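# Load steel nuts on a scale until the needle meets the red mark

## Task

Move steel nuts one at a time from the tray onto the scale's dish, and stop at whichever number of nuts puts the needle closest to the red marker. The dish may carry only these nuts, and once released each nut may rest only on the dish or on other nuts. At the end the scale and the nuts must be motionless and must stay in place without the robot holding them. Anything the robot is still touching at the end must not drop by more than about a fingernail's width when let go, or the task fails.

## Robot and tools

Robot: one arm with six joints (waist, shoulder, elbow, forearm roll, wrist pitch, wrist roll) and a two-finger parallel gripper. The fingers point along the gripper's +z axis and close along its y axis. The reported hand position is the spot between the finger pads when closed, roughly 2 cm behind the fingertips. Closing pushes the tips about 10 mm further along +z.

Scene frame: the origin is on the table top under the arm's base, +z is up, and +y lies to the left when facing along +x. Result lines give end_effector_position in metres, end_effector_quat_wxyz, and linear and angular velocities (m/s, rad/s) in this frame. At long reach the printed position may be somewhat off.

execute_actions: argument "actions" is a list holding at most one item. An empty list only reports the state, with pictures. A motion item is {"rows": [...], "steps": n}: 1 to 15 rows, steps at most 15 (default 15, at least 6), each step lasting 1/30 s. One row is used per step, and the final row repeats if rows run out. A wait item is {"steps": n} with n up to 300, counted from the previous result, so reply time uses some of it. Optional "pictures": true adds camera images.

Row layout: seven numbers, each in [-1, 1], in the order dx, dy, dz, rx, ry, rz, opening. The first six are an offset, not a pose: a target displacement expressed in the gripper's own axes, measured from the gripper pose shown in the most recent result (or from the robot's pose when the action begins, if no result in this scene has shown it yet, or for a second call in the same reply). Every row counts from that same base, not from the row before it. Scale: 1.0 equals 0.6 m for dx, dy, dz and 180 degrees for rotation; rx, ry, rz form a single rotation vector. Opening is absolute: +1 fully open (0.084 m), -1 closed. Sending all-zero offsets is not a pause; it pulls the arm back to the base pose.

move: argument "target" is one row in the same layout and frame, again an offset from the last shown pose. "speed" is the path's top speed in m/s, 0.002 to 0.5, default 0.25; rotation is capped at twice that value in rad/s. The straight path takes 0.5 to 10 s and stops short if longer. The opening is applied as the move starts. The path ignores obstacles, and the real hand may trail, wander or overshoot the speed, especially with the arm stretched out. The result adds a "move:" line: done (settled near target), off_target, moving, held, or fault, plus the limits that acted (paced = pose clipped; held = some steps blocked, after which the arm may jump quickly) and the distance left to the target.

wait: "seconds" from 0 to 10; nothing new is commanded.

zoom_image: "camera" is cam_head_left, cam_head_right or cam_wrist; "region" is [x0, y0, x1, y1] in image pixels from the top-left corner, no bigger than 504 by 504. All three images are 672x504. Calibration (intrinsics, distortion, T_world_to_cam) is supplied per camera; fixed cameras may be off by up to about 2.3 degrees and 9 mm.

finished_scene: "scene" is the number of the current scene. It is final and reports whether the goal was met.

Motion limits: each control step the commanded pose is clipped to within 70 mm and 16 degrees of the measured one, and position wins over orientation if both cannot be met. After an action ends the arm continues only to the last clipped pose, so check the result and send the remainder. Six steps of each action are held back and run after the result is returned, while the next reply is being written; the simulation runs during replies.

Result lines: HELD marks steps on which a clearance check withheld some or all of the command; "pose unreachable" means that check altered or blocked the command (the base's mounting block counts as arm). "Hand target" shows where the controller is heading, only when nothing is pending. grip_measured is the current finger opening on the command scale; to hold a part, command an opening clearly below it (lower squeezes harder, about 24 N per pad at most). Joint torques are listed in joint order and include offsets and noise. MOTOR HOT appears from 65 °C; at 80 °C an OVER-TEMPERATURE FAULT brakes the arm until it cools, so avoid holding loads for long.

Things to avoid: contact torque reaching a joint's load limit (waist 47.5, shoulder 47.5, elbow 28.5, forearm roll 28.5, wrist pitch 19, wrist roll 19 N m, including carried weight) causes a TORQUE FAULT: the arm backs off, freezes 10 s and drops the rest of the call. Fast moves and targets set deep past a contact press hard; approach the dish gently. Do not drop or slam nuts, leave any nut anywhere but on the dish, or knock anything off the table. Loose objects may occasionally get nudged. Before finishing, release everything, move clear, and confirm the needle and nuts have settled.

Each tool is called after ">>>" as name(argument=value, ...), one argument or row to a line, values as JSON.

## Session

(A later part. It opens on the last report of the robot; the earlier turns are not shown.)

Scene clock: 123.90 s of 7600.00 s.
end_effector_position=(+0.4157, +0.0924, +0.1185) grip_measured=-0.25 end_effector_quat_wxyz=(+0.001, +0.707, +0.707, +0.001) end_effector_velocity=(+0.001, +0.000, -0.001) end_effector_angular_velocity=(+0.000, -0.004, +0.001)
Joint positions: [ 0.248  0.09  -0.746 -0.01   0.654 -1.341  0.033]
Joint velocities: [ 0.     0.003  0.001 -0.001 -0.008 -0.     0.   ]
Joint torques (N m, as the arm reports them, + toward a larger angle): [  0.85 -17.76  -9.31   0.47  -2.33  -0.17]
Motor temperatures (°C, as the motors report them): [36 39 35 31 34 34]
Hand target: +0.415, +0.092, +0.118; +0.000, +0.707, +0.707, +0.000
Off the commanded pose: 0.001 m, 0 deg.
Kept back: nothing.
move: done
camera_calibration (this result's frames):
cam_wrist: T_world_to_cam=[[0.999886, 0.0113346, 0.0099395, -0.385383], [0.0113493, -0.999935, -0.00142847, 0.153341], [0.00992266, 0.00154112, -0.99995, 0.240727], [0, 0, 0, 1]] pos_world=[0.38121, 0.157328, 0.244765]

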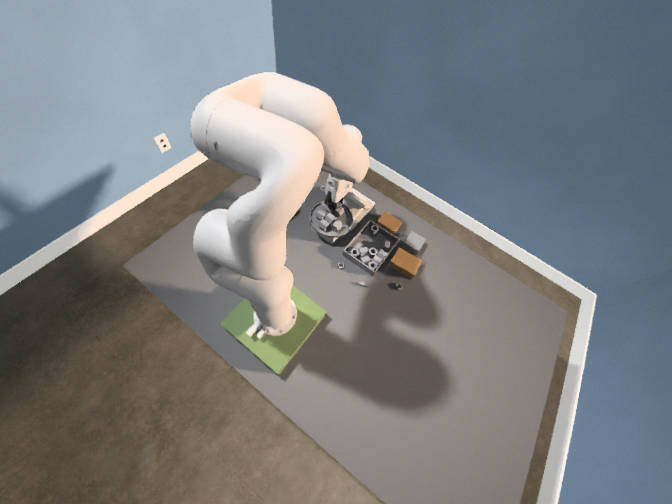

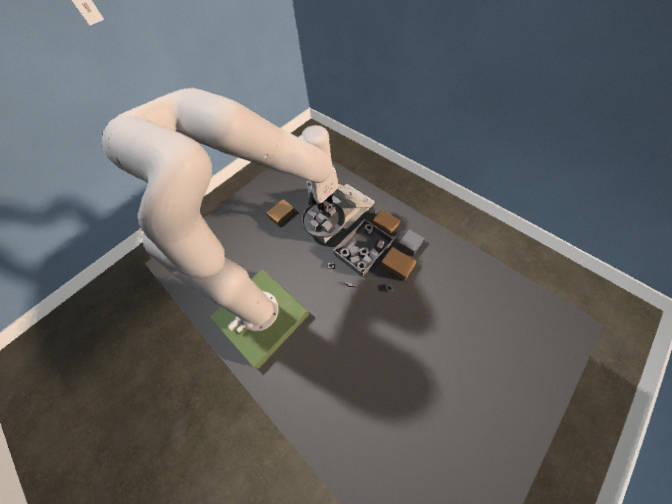

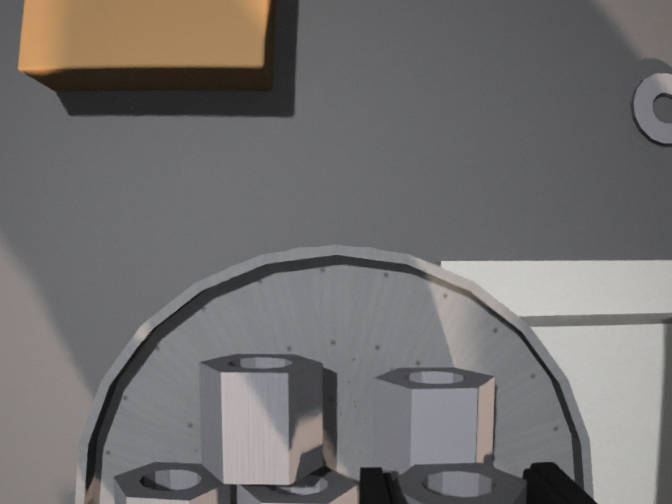

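Contact. Release, lift, and go to tray overview.

>>> execute_actions(
  actions=[
    {"rows":[[0,0,-0.001,0,0,0,-0.55],[0,0,-0.001,0,0,0,-0.4],[0,0,-0.001,0,0,0,-0.3],[0,0,-0.001,0,0,0,-0.25],[0,0,-0.001,0,0,0,-0.22],[0,0,-0.001,0,0,0,-0.19],[0,0,-0.001,0,0,0,-0.15],[0,0,-0.001,0,0,0,-0.1]],"steps":9},
  ],
)

>>> move(
  target=[0,0,-0.045,0,0,0,-0.1],
  speed=0.1,
)

>>> move(
  target=[-0.42,0.01,0.0,0,0,0,-0.1],
  speed=0.35,
)

Scene clock: 125.23 s of 7600.00 s.
end_effector_position=(+0.4155, +0.0924, +0.1184) grip_measured=-0.25 end_effector_quat_wxyz=(+0.000, +0.707, +0.707, +0.000) end_effector_velocity=(+0.000, -0.001, +0.005) end_effector_angular_velocity=(-0.001, -0.001, +0.001)
Joint positions: [ 0.248  0.09  -0.746 -0.01   0.654 -1.341  0.033]
Joint velocities: [-0.001 -0.012 -0.002 -0.001  0.013 -0.    -0.   ]
Joint torques (N m, as the arm reports them, + toward a larger angle): [  1.27 -17.8   -8.78   0.58  -1.65   0.02]
Motor temperatures (°C, as the motors report them): [36 39 35 31 34 34]
Steps of this call (steps 1 to 37: nothing new was sent; steps 38 to 40: the first 3 steps of this action). Readings (end_effector_position):
38: (+0.4155, +0.0924, +0.1181)
39: (+0.4155, +0.0924, +0.1182)
40: the state above

Scene clock: 126.53 s of 7600.00 s.
end_effector_position=(+0.4153, +0.0923, +0.1455) grip_measured=-0.11 end_effector_quat_wxyz=(+0.000, +0.707, +0.707, +0.000) end_effector_velocity=(+0.000, -0.000, +0.002) end_effector_angular_velocity=(-0.001, -0.001, +0.000)
Joint positions: [ 0.249  0.028 -0.765 -0.009  0.736 -1.341  0.039]
Joint velocities: [-0.    -0.005 -0.001 -0.002  0.005  0.001  0.   ]
Joint torques (N m, as the arm reports them, + toward a larger angle): [  1.2  -19.02 -10.12   0.58  -2.12  -0.03]
Motor temperatures (°C, as the motors report them): [36 39 35 31 34 34]
Hand target: +0.415, +0.092, +0.146; +0.000, +0.707, +0.707, +0.000
Off your previous action's commanded pose: 0.001 m, 0 deg at its last step (step 6 of this call).
Off the commanded pose: 0.000 m, 0 deg.
Kept back: nothing.
move: done
camera_calibration (this result's frames):
cam_wrist: T_world_to_cam=[[0.999897, 0.0112422, 0.00892828, -0.385142], [0.0112523, -0.999936, -0.00108175, 0.153236], [0.00891554, 0.0011821, -0.99996, 0.268179], [0, 0, 0, 1]] pos_world=[0.380987, 0.157239, 0.271772]

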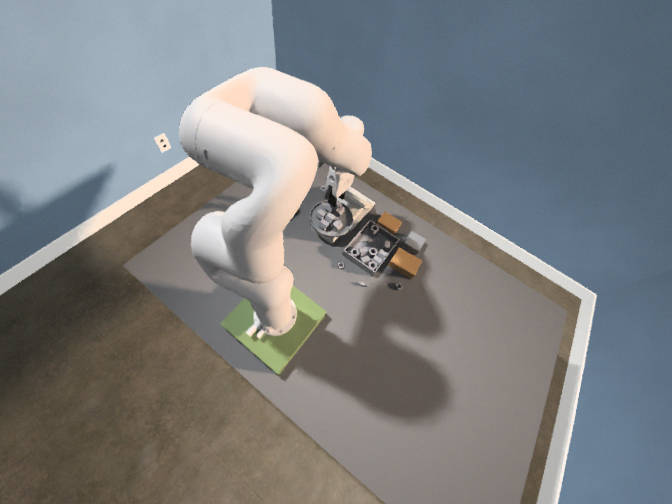

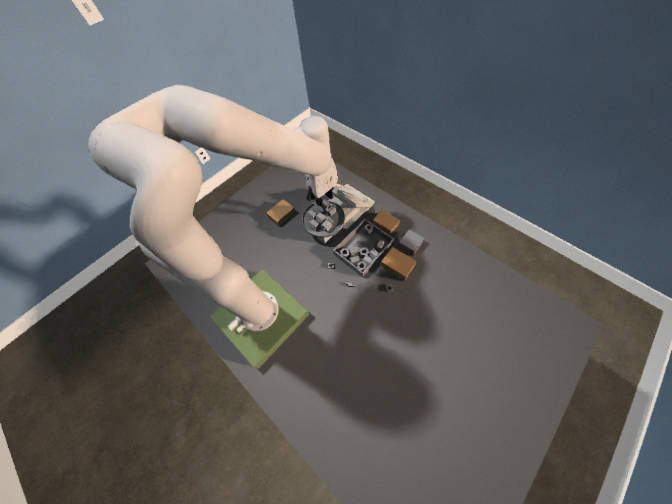

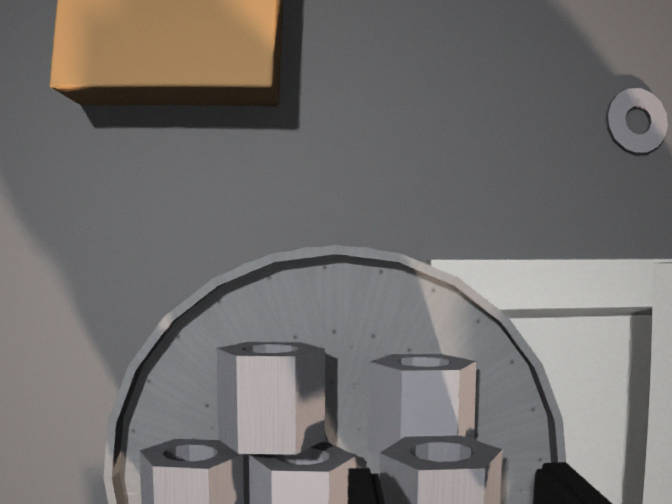

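Scene clock: 127.90 s of 7600.00 s.
end_effector_position=(+0.4203, -0.1588, +0.1450) grip_measured=-0.11 end_effector_quat_wxyz=(-0.001, +0.707, +0.707, +0.001) end_effector_velocity=(+0.001, -0.002, +0.000) end_effector_angular_velocity=(+0.001, -0.001, +0.001)
Joint positions: [-0.333  0.096 -0.853 -0.004  0.754 -1.927  0.039]
Joint velocities: [-0.004  0.004 -0.006  0.002  0.002 -0.007  0.   ]
Joint torques (N m, as the arm reports them, + toward a larger angle): [  1.25 -20.07 -10.42   0.55  -2.02   0.03]
Motor temperatures (°C, as the motors report them): [36 39 35 31 34 34]
Hand target: +0.420, -0.159, +0.145; -0.001, +0.707, +0.707, +0.001
Off the commanded pose: 0.002 m, 0 deg.
Kept back: nothing.
move: done
camera_calibration (this result's frames):
cam_wrist: T_world_to_cam=[[0.999897, 0.0117011, 0.00828553, -0.387067], [0.0117256, -0.999927, -0.00291877, -0.0977473], [0.00825077, 0.00301563, -0.999961, 0.268514], [0, 0, 0, 1]] pos_world=[0.385958, -0.0940208, 0.271425]

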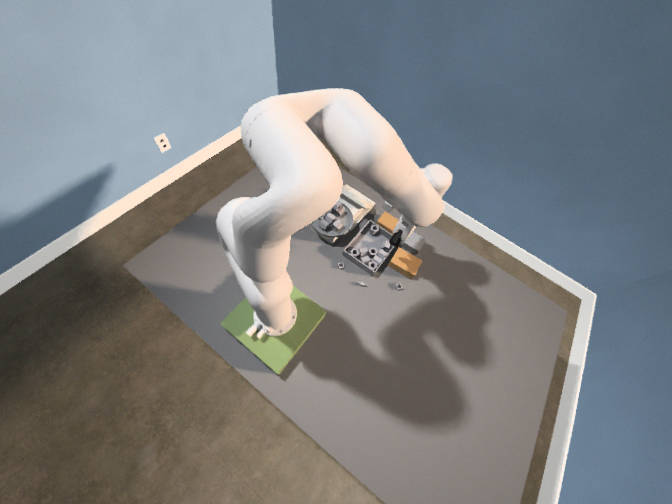

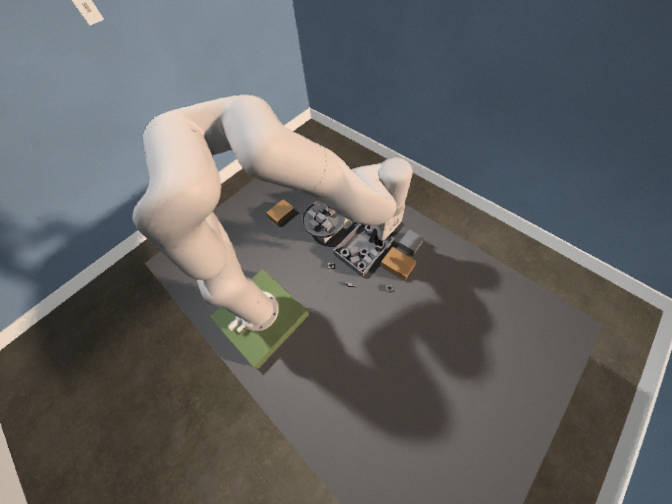

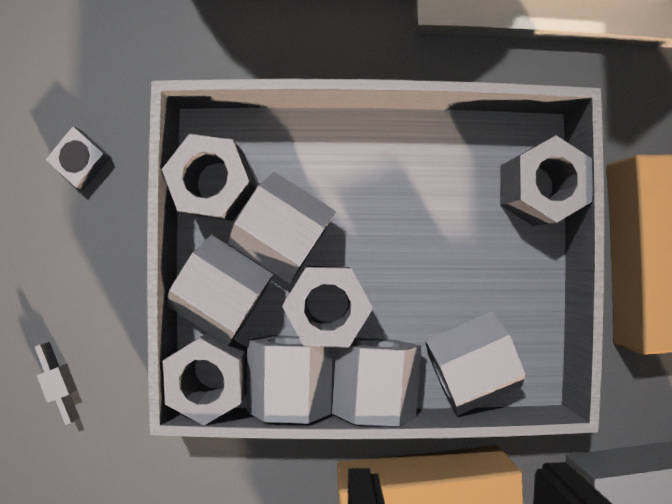

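>>> move(
  target=[0.1435,-0.0803,0.1333,0,0,0.678,0.07],
  speed=0.4,
)

Scene clock: 132.57 s of 7600.00 s.
end_effector_position=(+0.3725, -0.0724, +0.0653) grip_measured=+0.06 end_effector_quat_wxyz=(-0.001, +0.961, -0.275, +0.000) end_effector_velocity=(-0.001, +0.001, -0.001) end_effector_angular_velocity=(-0.008, +0.004, -0.007)
Joint positions: [-0.164  0.109 -0.558 -0.006  0.446  0.373  0.047]
Joint velocities: [ 0.003  0.003  0.001 -0.02  -0.001  0.028  0.   ]
Joint torques (N m, as the arm reports them, + toward a larger angle): [  0.98 -18.24  -8.16   0.43  -2.02   0.04]
Motor temperatures (°C, as the motors report them): [36 39 36 31 34 34]
Hand target: +0.372, -0.072, +0.065; -0.001, +0.961, -0.276, -0.000
Off the commanded pose: 0.000 m, 0 deg.
Kept back: nothing.
move: done
camera_calibration (this result's frames):
cam_wrist: T_world_to_cam=[[-0.519548, -0.854421, 0.00587732, 0.163799], [-0.854438, 0.519554, -0.000728109, 0.421447], [-0.00243147, -0.00540009, -0.999982, 0.192325], [0, 0, 0, 1]] pos_world=[0.44567, -0.0779727, 0.191665]

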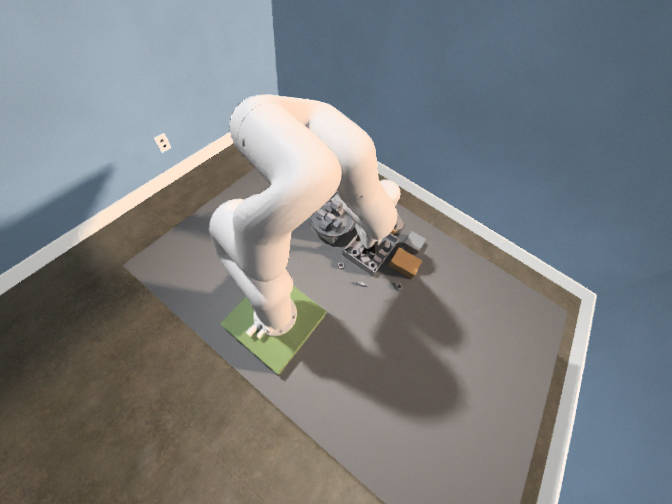

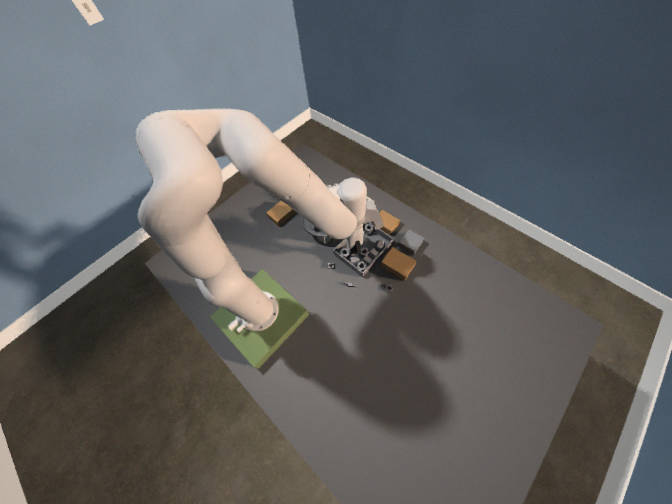

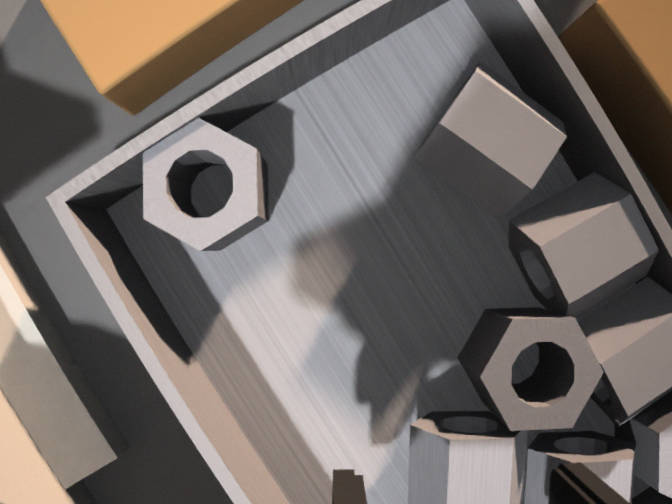

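>>> move(
  target=[0.003,0,0.017,0,0,0,0.07],
  speed=0.04,
)

>>> move(
  target=[0,0,0.013,0,0,0,0.07],
  speed=0.015,
)

Scene clock: 133.57 s of 7600.00 s.
end_effector_position=(+0.3741, -0.0733, +0.0553) grip_measured=+0.06 end_effector_quat_wxyz=(-0.001, +0.961, -0.275, +0.000) end_effector_velocity=(+0.001, -0.000, -0.001) end_effector_angular_velocity=(-0.000, -0.002, +0.001)
Joint positions: [-0.166  0.147 -0.565 -0.007  0.415  0.371  0.047]
Joint velocities: [-0.     0.005 -0.002  0.    -0.005 -0.001  0.   ]
Joint torques (N m, as the arm reports them, + toward a larger angle): [  1.01 -18.25  -7.95   0.41  -1.99   0.07]
Motor temperatures (°C, as the motors report them): [36 39 35 31 34 34]
Hand target: +0.374, -0.073, +0.055; -0.001, +0.961, -0.275, +0.000
Off the commanded pose: 0.000 m, 0 deg.
Kept back: nothing.
move: done
camera_calibration (this result's frames):
cam_wrist: T_world_to_cam=[[-0.519534, -0.85443, 0.00581147, 0.163886], [-0.854446, 0.519539, -0.00075501, 0.423223], [-0.00237418, -0.00535784, -0.999983, 0.182283], [0, 0, 0, 1]] pos_world=[0.447198, -0.078875, 0.181647]

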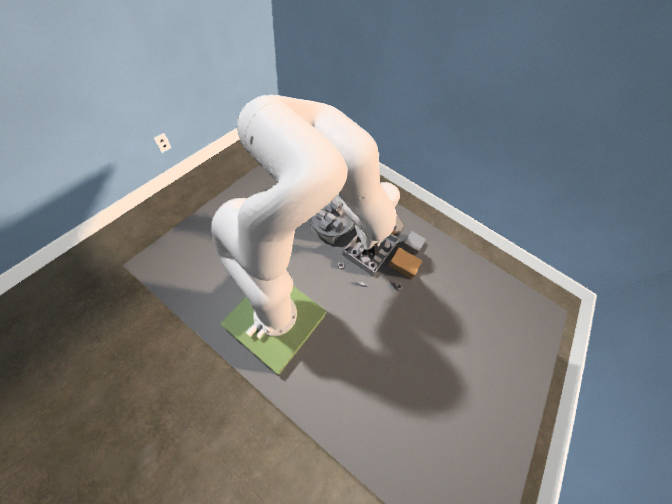

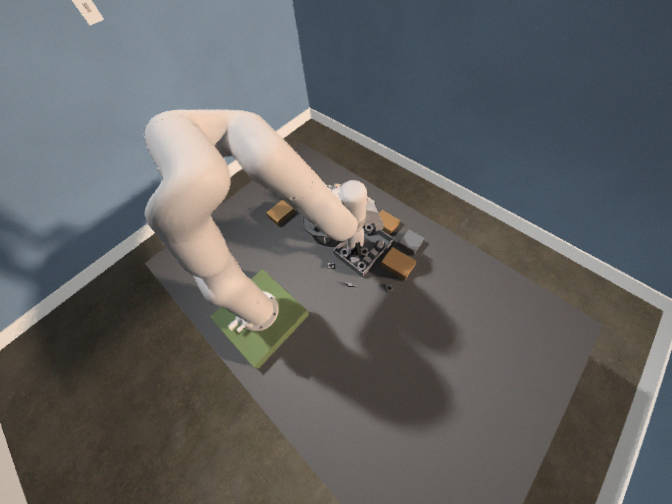

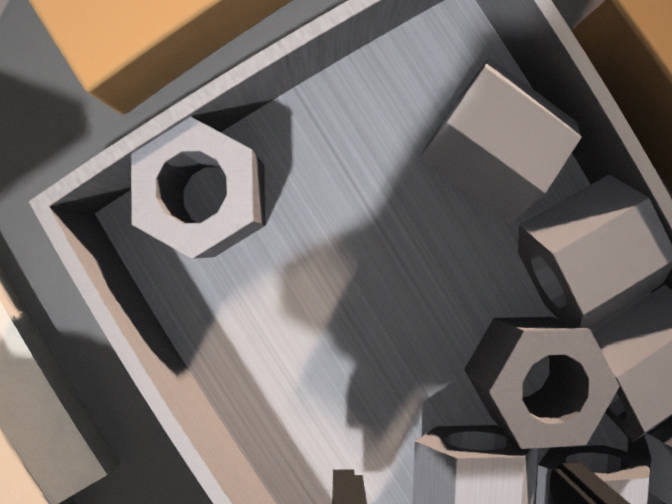

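Scene clock: 134.33 s of 7600.00 s.
end_effector_position=(+0.3740, -0.0732, +0.0477) grip_measured=+0.06 end_effector_quat_wxyz=(-0.001, +0.961, -0.275, +0.000) end_effector_velocity=(+0.001, -0.000, -0.001) end_effector_angular_velocity=(-0.000, -0.004, -0.001)
Joint positions: [-0.166  0.173 -0.566 -0.007  0.39   0.371  0.047]
Joint velocities: [-0.     0.005 -0.001  0.001 -0.008 -0.     0.   ]
Joint torques (N m, as the arm reports them, + toward a larger angle): [  1.32 -18.51  -7.98   0.53  -2.09   0.05]
Motor temperatures (°C, as the motors report them): [36 39 35 31 34 34]
Hand target: +0.374, -0.073, +0.048; -0.001, +0.961, -0.275, +0.000
Off the commanded pose: 0.000 m, 0 deg.
Kept back: nothing.
move: done
camera_calibration (this result's frames):
cam_wrist: T_world_to_cam=[[-0.519517, -0.854441, 0.0057848, 0.163956], [-0.854457, 0.519522, -0.000683706, 0.42319], [-0.00242114, -0.00529806, -0.999983, 0.174664], [0, 0, 0, 1]] pos_world=[0.447198, -0.0788406, 0.174002]

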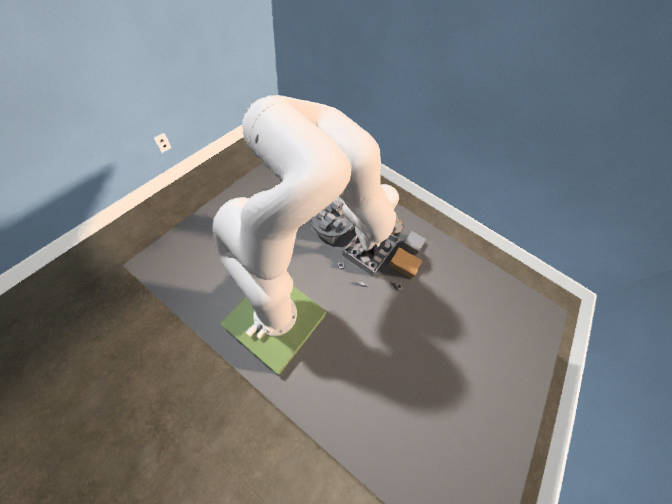

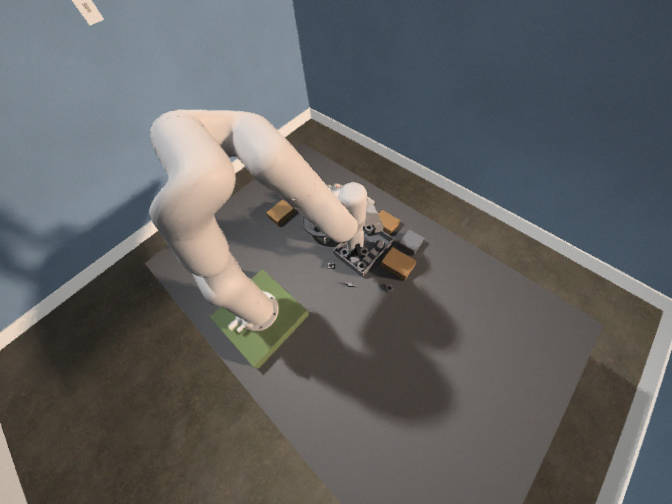

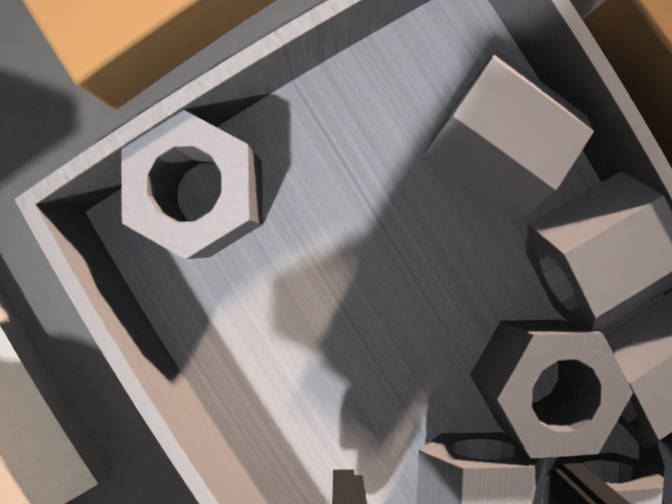

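>>> execute_actions(
  actions=[
    {"rows":[[0,0,0.001,0,0,0,0.05],[0,0,0.002,0,0,0,0.03],[0,0,0.003,0,0,0,0.01],[0,-0.0005,0.004,0,0,0,-0.02],[0,-0.001,0.004,0,0,0,-0.05],[0,-0.0015,0.004,0,0,0,-0.08],[0,-0.002,0.004,0,0,0,-0.11],[0,-0.0025,0.004,0,0,0,-0.14],[0,-0.003,0.004,0,0,0,-0.17],[0,-0.0035,0.004,0,0,0,-0.20],[0,-0.004,0.004,0,0,0,-0.23],[0,-0.004,0.004,0,0,0,-0.26],[0,-0.004,0.004,0,0,0,-0.29],[0,-0.004,0.004,0,0,0,-0.32],[0,-0.004,0.004,0,0,0,-0.35]],"steps":15},
  ],
)

>>> execute_actions(
  actions=[
    {"rows":[[0,0,0,0,0,0,-0.35],[0,0,0,0,0,0,-0.35],[0,0,0,0,0,0,-0.35],[0,0,0,0,0,0,-0.35],[0,0,0,0,0,0,-0.3],[0,0,0,0,0,0,-0.24],[0,0,0,0,0,0,-0.18],[0,0,0,0,0,0,-0.13],[0,0,0,0,0,0,-0.13],[0,0,0,0,0,0,-0.13]],"steps":10},
  ],
  pictures=true,
)

>>> move(
  target=[0,0,0.019,0,0,0,-0.13],
  speed=0.018,
)

Scene clock: 135.13 s of 7600.00 s.
end_effector_position=(+0.3745, -0.0727, +0.0457) grip_measured=-0.14 end_effector_quat_wxyz=(-0.001, +0.961, -0.275, +0.000) end_effector_velocity=(+0.007, +0.006, -0.002) end_effector_angular_velocity=(-0.001, -0.007, +0.002)
Joint positions: [-0.165  0.18  -0.567 -0.007  0.384  0.373  0.038]
Joint velocities: [ 0.019  0.018 -0.015  0.    -0.009  0.017 -0.04 ]
Joint torques (N m, as the arm reports them, + toward a larger angle): [  1.95 -18.18  -7.43   0.3   -1.87  -0.06]
Motor temperatures (°C, as the motors report them): [36 39 35 31 34 34]
Steps of this call (steps 1 to 15: nothing new was sent; steps 16 to 24: the first 9 steps of this action). Readings (end_effector_position):
16: (+0.3741, -0.0732, +0.0475)
17: (+0.3741, -0.0732, +0.0475)
19: (+0.3742, -0.0733, +0.0470)
23: (+0.3743, -0.0728, +0.0457)
24: the state above

Scene clock: 135.47 s of 7600.00 s.
end_effector_position=(+0.3753, -0.0714, +0.0454) grip_measured=-0.36 end_effector_quat_wxyz=(-0.001, +0.961, -0.275, +0.000) end_effector_velocity=(-0.000, +0.001, -0.001) end_effector_angular_velocity=(+0.001, +0.002, +0.003)
Joint positions: [-0.161  0.182 -0.569 -0.007  0.384  0.377  0.028]
Joint velocities: [ 0.002  0.001  0.     0.     0.    -0.001 -0.003]
Joint torques (N m, as the arm reports them, + toward a larger angle): [  1.48 -18.83  -7.56   0.64  -2.12  -0.03]
Motor temperatures (°C, as the motors report them): [36 39 35 31 34 34]
Off your previous action's commanded pose: 0.000 m, 0 deg at its last step (step 6 of this call).
Steps of this call (steps 1 to 6: the last 6 steps of your previous action; steps 7 to 10: the first 4 steps of this action, its rows measured from where the robot was after step 6). Readings (end_effector_position):
6: (+0.3753, -0.0715, +0.0454)
7: (+0.3754, -0.0714, +0.0454)
8: (+0.3753, -0.0714, +0.0454)
10: the state above
camera_calibration (this result's frames):
cam_wrist: T_world_to_cam=[[-0.519552, -0.85442, 0.00565739, 0.16619], [-0.854436, 0.519555, -0.000996404, 0.423355], [-0.00208798, -0.00535156, -0.999984, 0.172283], [0, 0, 0, 1]] pos_world=[0.448434, -0.0770385, 0.171762]

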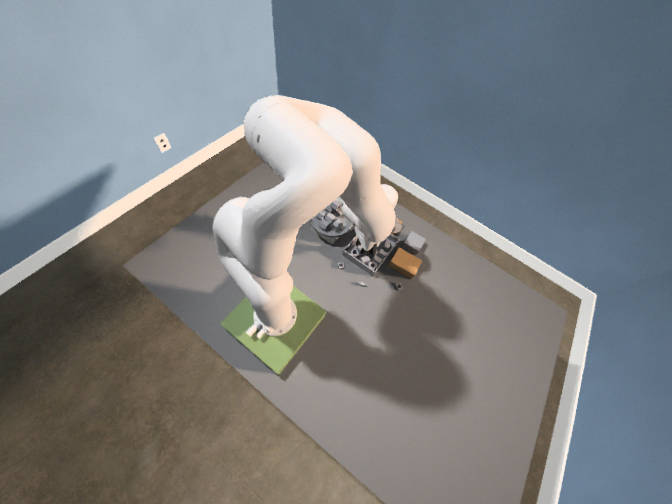

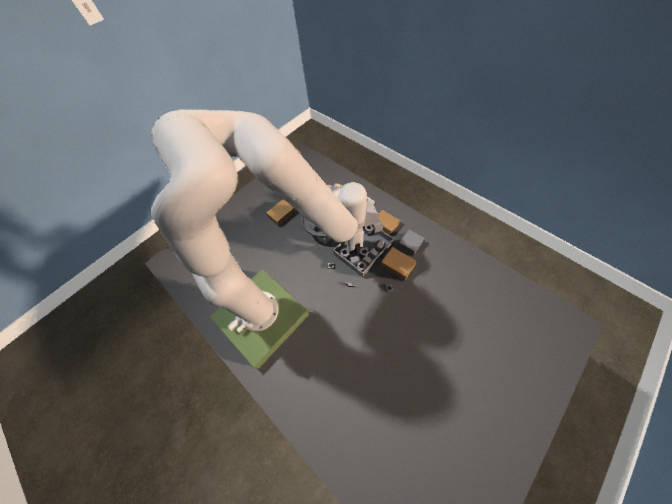

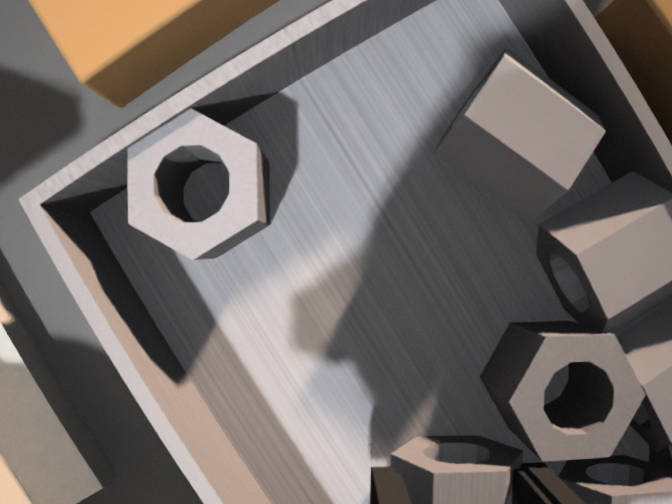

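Scene clock: 136.80 s of 7600.00 s.
end_effector_position=(+0.3757, -0.0714, +0.0344) grip_measured=-0.14 end_effector_quat_wxyz=(-0.001, +0.961, -0.275, +0.001) end_effector_velocity=(+0.002, -0.001, -0.001) end_effector_angular_velocity=(-0.001, -0.005, +0.000)
Joint positions: [-0.161  0.221 -0.573 -0.007  0.348  0.377  0.038]
Joint velocities: [-0.001  0.005 -0.003 -0.002 -0.007  0.001  0.   ]
Joint torques (N m, as the arm reports them, + toward a larger angle): [  0.65 -18.14  -7.1    0.42  -1.81   0.05]
Motor temperatures (°C, as the motors report them): [36 39 35 31 34 34]
Hand target: +0.375, -0.071, +0.034; -0.001, +0.961, -0.275, +0.000
Off your previous action's commanded pose: 0.000 m, 0 deg at its last step (step 6 of this call).
Off the commanded pose: 0.001 m, 0 deg.
Kept back: nothing.
move: done
camera_calibration (this result's frames):
cam_wrist: T_world_to_cam=[[-0.519298, -0.854577, 0.00527872, 0.166374], [-0.854592, 0.519297, -0.0017812, 0.423692], [-0.00121905, -0.00543613, -0.999984, 0.160995], [0, 0, 0, 1]] pos_world=[0.448678, -0.076967, 0.160869]

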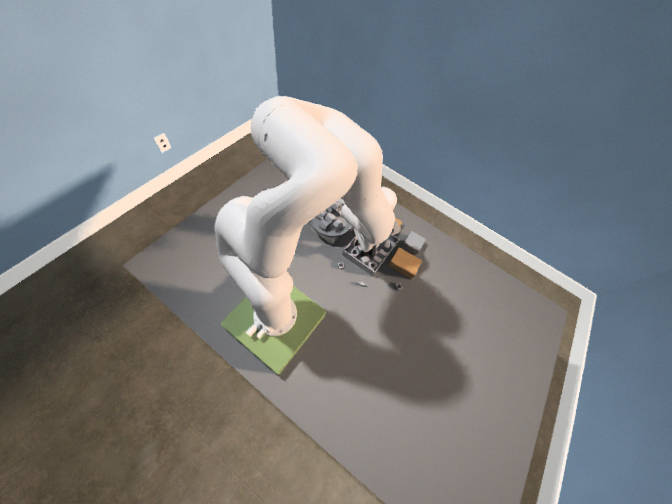

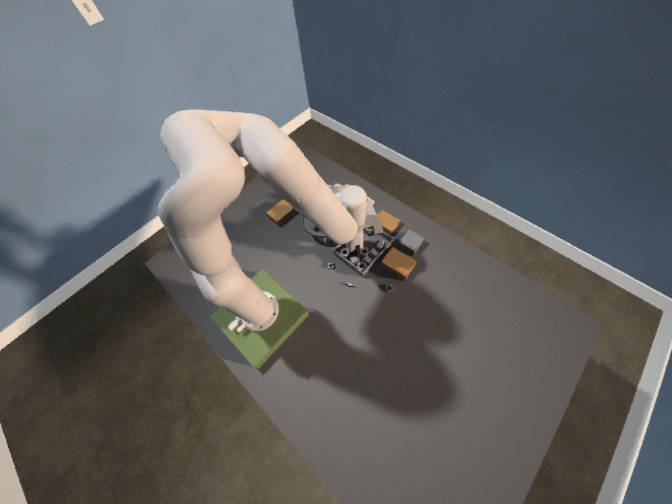

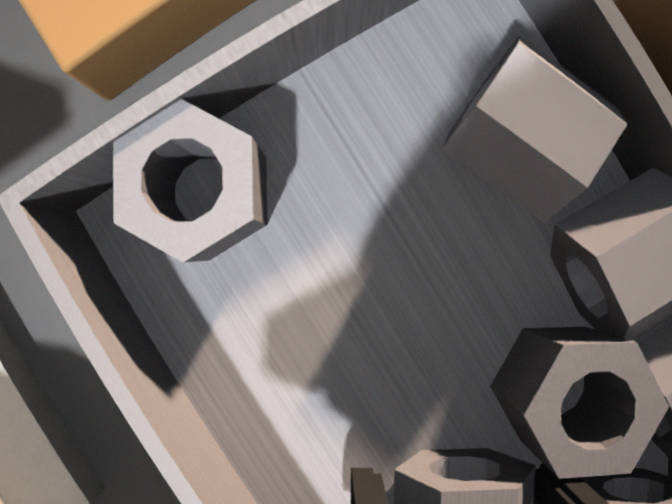

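>>> execute_actions(
  actions=[
    {"rows":[[0,0,0,0,0,0,-0.17],[0,0,0,0,0,0,-0.20],[0,0,0,0,0,0,-0.23],[0,0,0,0,0,0,-0.26],[0,0,0,0,0,0,-0.30],[0,0,0,0,0,0,-0.35],[0,0,0,0,0,0,-0.42],[0,0,0,0,0,0,-0.5],[0,0,0,0,0,0,-0.6],[0,0,0,0,0,0,-0.7]],"steps":12},
  ],
)

>>> move(
  target=[0,0,-0.158,0,0,0,-0.7],
  speed=0.15,
)

>>> move(
  target=[-0.1572,-0.1973,0,0,0,-0.1775,-0.7],
  speed=0.25,
)

Scene clock: 137.40 s of 7600.00 s.
end_effector_position=(+0.3750, -0.0714, +0.0340) grip_measured=-0.25 end_effector_quat_wxyz=(-0.001, +0.961, -0.275, -0.000) end_effector_velocity=(-0.000, -0.000, +0.000) end_effector_angular_velocity=(+0.001, -0.001, -0.004)
Joint positions: [-0.162  0.221 -0.572 -0.007  0.348  0.377  0.033]
Joint velocities: [-0.    -0.002  0.001  0.003 -0.     0.001 -0.   ]
Joint torques (N m, as the arm reports them, + toward a larger angle): [  1.31 -18.83  -7.41   0.66  -2.     0.  ]
Motor temperatures (°C, as the motors report them): [36 39 35 31 34 34]
Steps of this call (steps 1 to 12: nothing new was sent; steps 13 to 18: the first 6 steps of this action). Readings (end_effector_position):
13: (+0.3756, -0.0714, +0.0342)
14: (+0.3754, -0.0714, +0.0341)
16: (+0.3749, -0.0714, +0.0339)
18: the state above

Scene clock: 138.77 s of 7600.00 s.
end_effector_position=(+0.3748, -0.0717, +0.1282) grip_measured=-0.25 end_effector_quat_wxyz=(-0.001, +0.961, -0.275, -0.000) end_effector_velocity=(+0.002, -0.000, +0.004) end_effector_angular_velocity=(+0.000, -0.005, -0.003)
Joint positions: [-0.16  -0.071 -0.591 -0.005  0.66   0.375  0.033]
Joint velocities: [-0.001 -0.007 -0.005  0.002  0.007  0.001  0.   ]
Joint torques (N m, as the arm reports them, + toward a larger angle): [  0.93 -16.58  -9.99   0.38  -2.22  -0.02]
Motor temperatures (°C, as the motors report them): [36 39 35 31 34 34]
Hand target: +0.375, -0.072, +0.129; -0.001, +0.961, -0.275, +0.000
Off your previous action's commanded pose: 0.001 m, 0 deg at its last step (step 6 of this call).
Off the commanded pose: 0.001 m, 0 deg.
Kept back: nothing.
move: done
camera_calibration (this result's frames):
cam_wrist: T_world_to_cam=[[-0.519585, -0.854394, 0.00658316, 0.16509], [-0.854412, 0.519596, 0.000029567, 0.42299], [-0.00344585, -0.00560937, -0.999978, 0.255606], [0, 0, 0, 1]] pos_world=[0.448067, -0.0772988, 0.254502]

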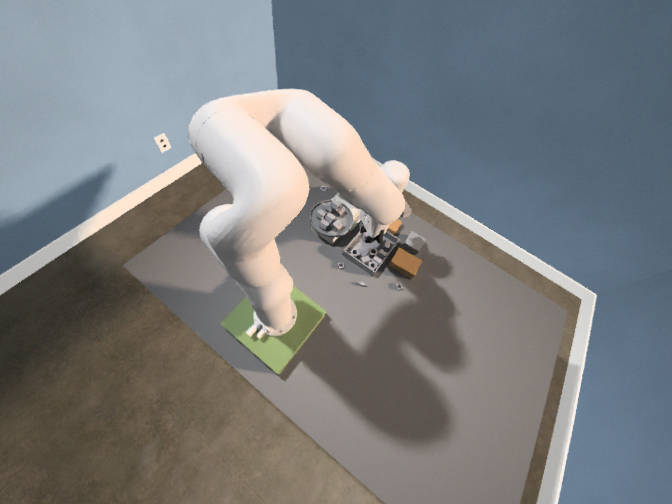

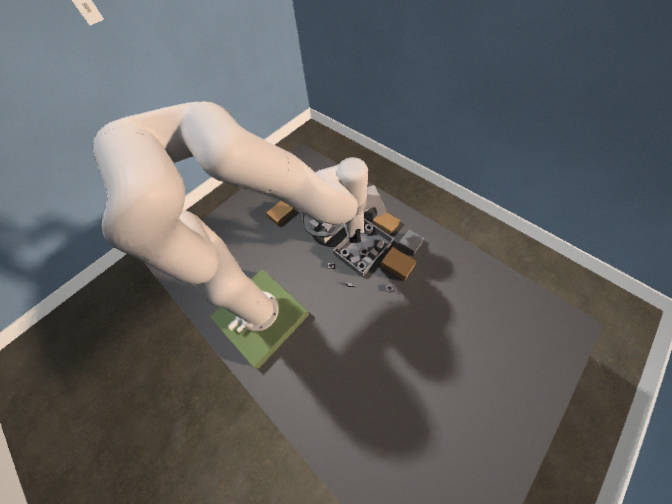

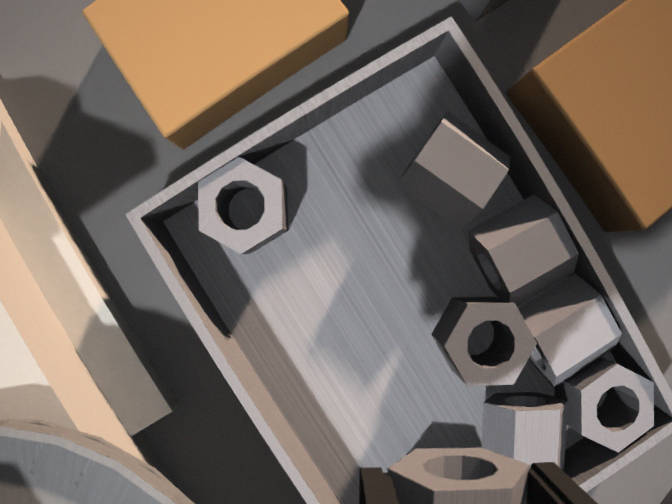

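Scene clock: 140.40 s of 7600.00 s.
end_effector_position=(+0.3581, +0.0780, +0.1286) grip_measured=-0.25 end_effector_quat_wxyz=(-0.000, +1.000, -0.001, +0.000) end_effector_velocity=(+0.000, +0.002, +0.000) end_effector_angular_velocity=(-0.000, -0.002, +0.007)
Joint positions: [ 0.244 -0.117 -0.539 -0.008  0.655  0.226  0.033]
Joint velocities: [ 0.005  0.001 -0.002 -0.001 -0.001 -0.002 -0.   ]
Joint torques (N m, as the arm reports them, + toward a larger angle): [  1.02 -16.24 -10.14   0.24  -2.09  -0.09]
Motor temperatures (°C, as the motors report them): [36 39 35 31 34 34]
Hand target: +0.358, +0.078, +0.129; -0.000, +1.000, -0.000, +0.000
Off the commanded pose: 0.001 m, 0 deg.
Kept back: nothing.
move: done
camera_calibration (this result's frames):
cam_wrist: T_world_to_cam=[[0.0103783, -0.999918, 0.00750527, 0.105782], [-0.999945, -0.0103898, -0.00150098, 0.424569], [0.00157884, -0.00748928, -0.999971, 0.2551], [0, 0, 0, 1]] pos_world=[0.423045, 0.112096, 0.254936]

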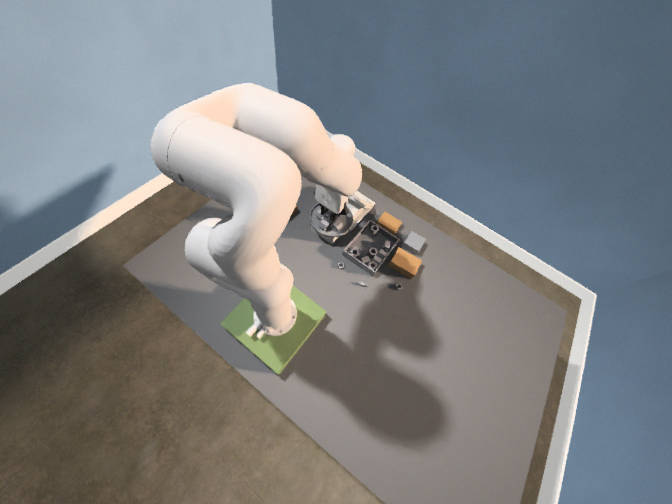

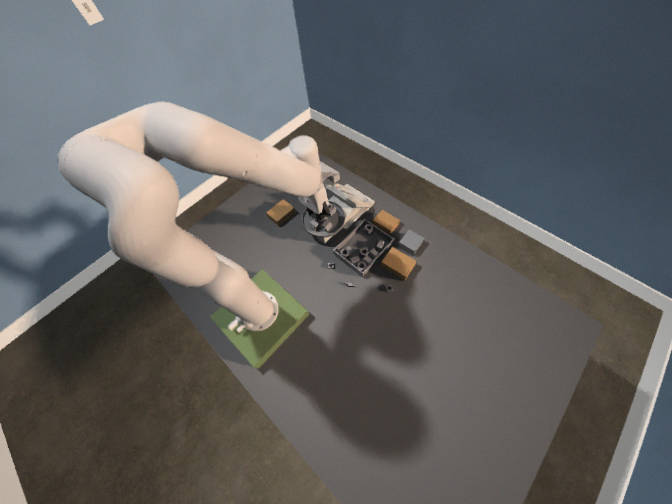

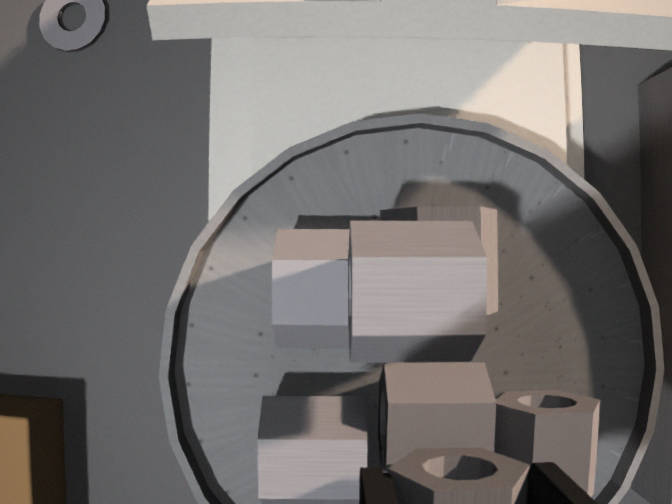

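>>> move(
  target=[-0.003,-0.001,0.012,0,0,0,-0.7],
  speed=0.03,
)

>>> move(
  target=[0,0,0.005,0,0,0,-0.7],
  speed=0.008,
)

Scene clock: 141.40 s of 7600.00 s.
end_effector_position=(+0.3563, +0.0786, +0.1215) grip_measured=-0.25 end_effector_quat_wxyz=(-0.000, +1.000, -0.001, +0.000) end_effector_velocity=(+0.001, +0.000, -0.000) end_effector_angular_velocity=(+0.003, -0.004, -0.003)
Joint positions: [ 0.247 -0.103 -0.528 -0.009  0.63   0.228  0.033]
Joint velocities: [-0.001  0.002  0.001  0.003 -0.007  0.     0.   ]
Joint torques (N m, as the arm reports them, + toward a larger angle): [  0.99 -16.05  -9.88   0.61  -2.17  -0.02]
Motor temperatures (°C, as the motors report them): [36 39 35 31 34 34]
Hand target: +0.356, +0.079, +0.121; -0.000, +1.000, -0.001, +0.000
Off the commanded pose: 0.000 m, 0 deg.
Kept back: nothing.
move: done
camera_calibration (this result's frames):
cam_wrist: T_world_to_cam=[[0.0104283, -0.999918, 0.00747576, 0.106463], [-0.999944, -0.0104395, -0.00145905, 0.422793], [0.00153697, -0.00746013, -0.999971, 0.248072], [0, 0, 0, 1]] pos_world=[0.421278, 0.112719, 0.247886]

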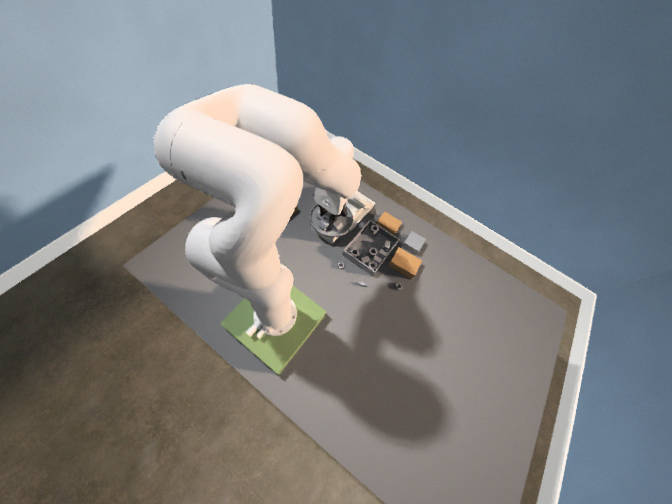

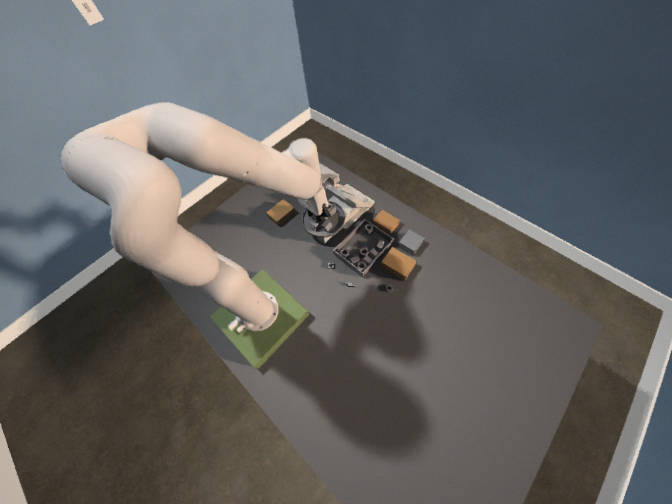

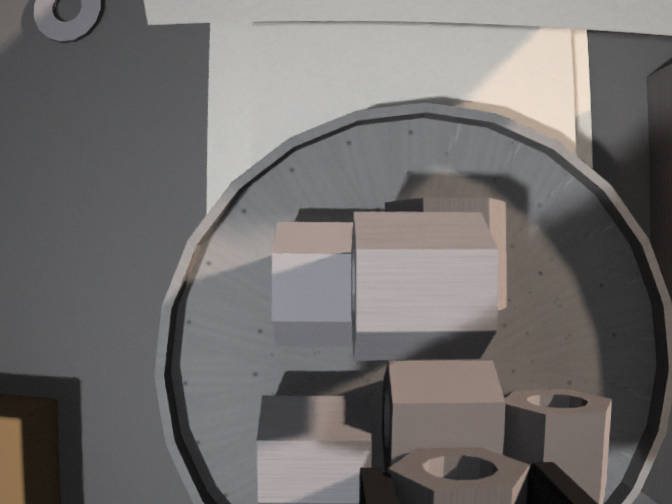

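Scene clock: 142.10 s of 7600.00 s.
end_effector_position=(+0.3565, +0.0787, +0.1189) grip_measured=-0.25 end_effector_quat_wxyz=(-0.000, +1.000, -0.001, +0.000) end_effector_velocity=(-0.000, +0.000, -0.001) end_effector_angular_velocity=(+0.000, -0.001, +0.001)
Joint positions: [ 0.247 -0.095 -0.526 -0.009  0.62   0.229  0.033]
Joint velocities: [ 0.001  0.003  0.001  0.    -0.005 -0.     0.   ]
Joint torques (N m, as the arm reports them, + toward a larger angle): [  0.97 -15.36  -9.36   0.44  -2.11   0.04]
Motor temperatures (°C, as the motors report them): [36 39 35 31 34 34]
Hand target: +0.356, +0.079, +0.119; -0.000, +1.000, -0.001, +0.000
Off the commanded pose: 0.000 m, 0 deg.
Kept back: nothing.
move: done
camera_calibration (this result's frames):
cam_wrist: T_world_to_cam=[[0.0104279, -0.999919, 0.00735161, 0.106542], [-0.999944, -0.0104427, -0.00197209, 0.423029], [0.0020487, -0.00733063, -0.999971, 0.245191], [0, 0, 0, 1]] pos_world=[0.421391, 0.112748, 0.245235]

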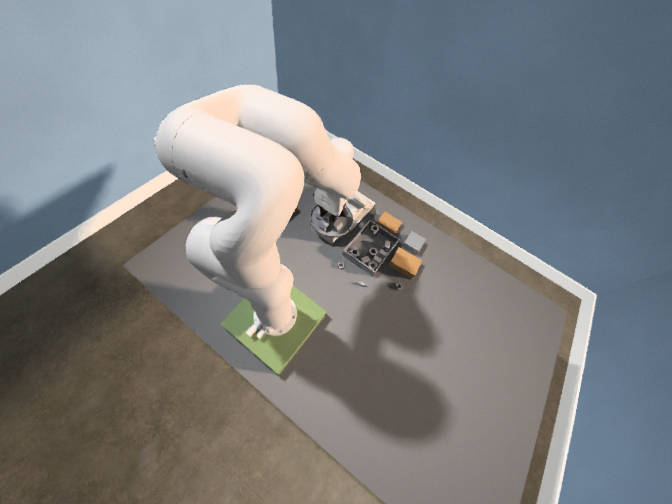

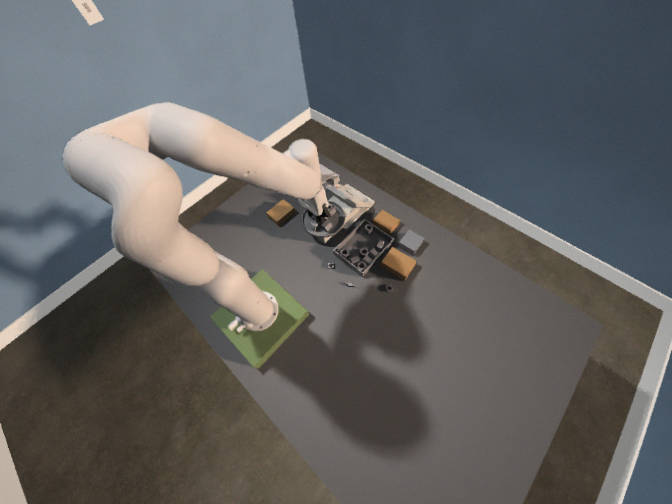

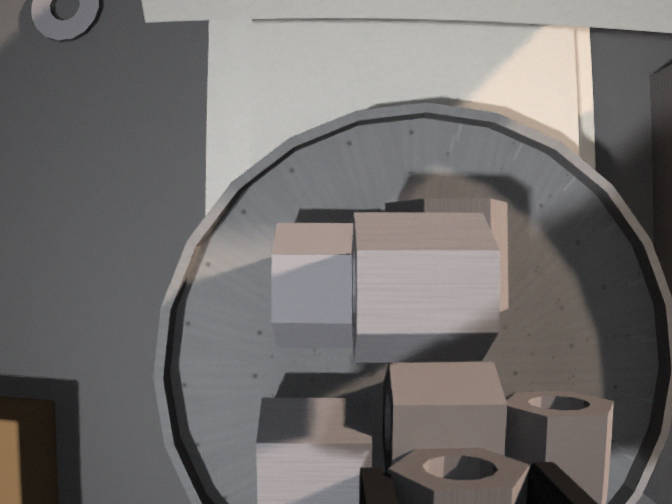

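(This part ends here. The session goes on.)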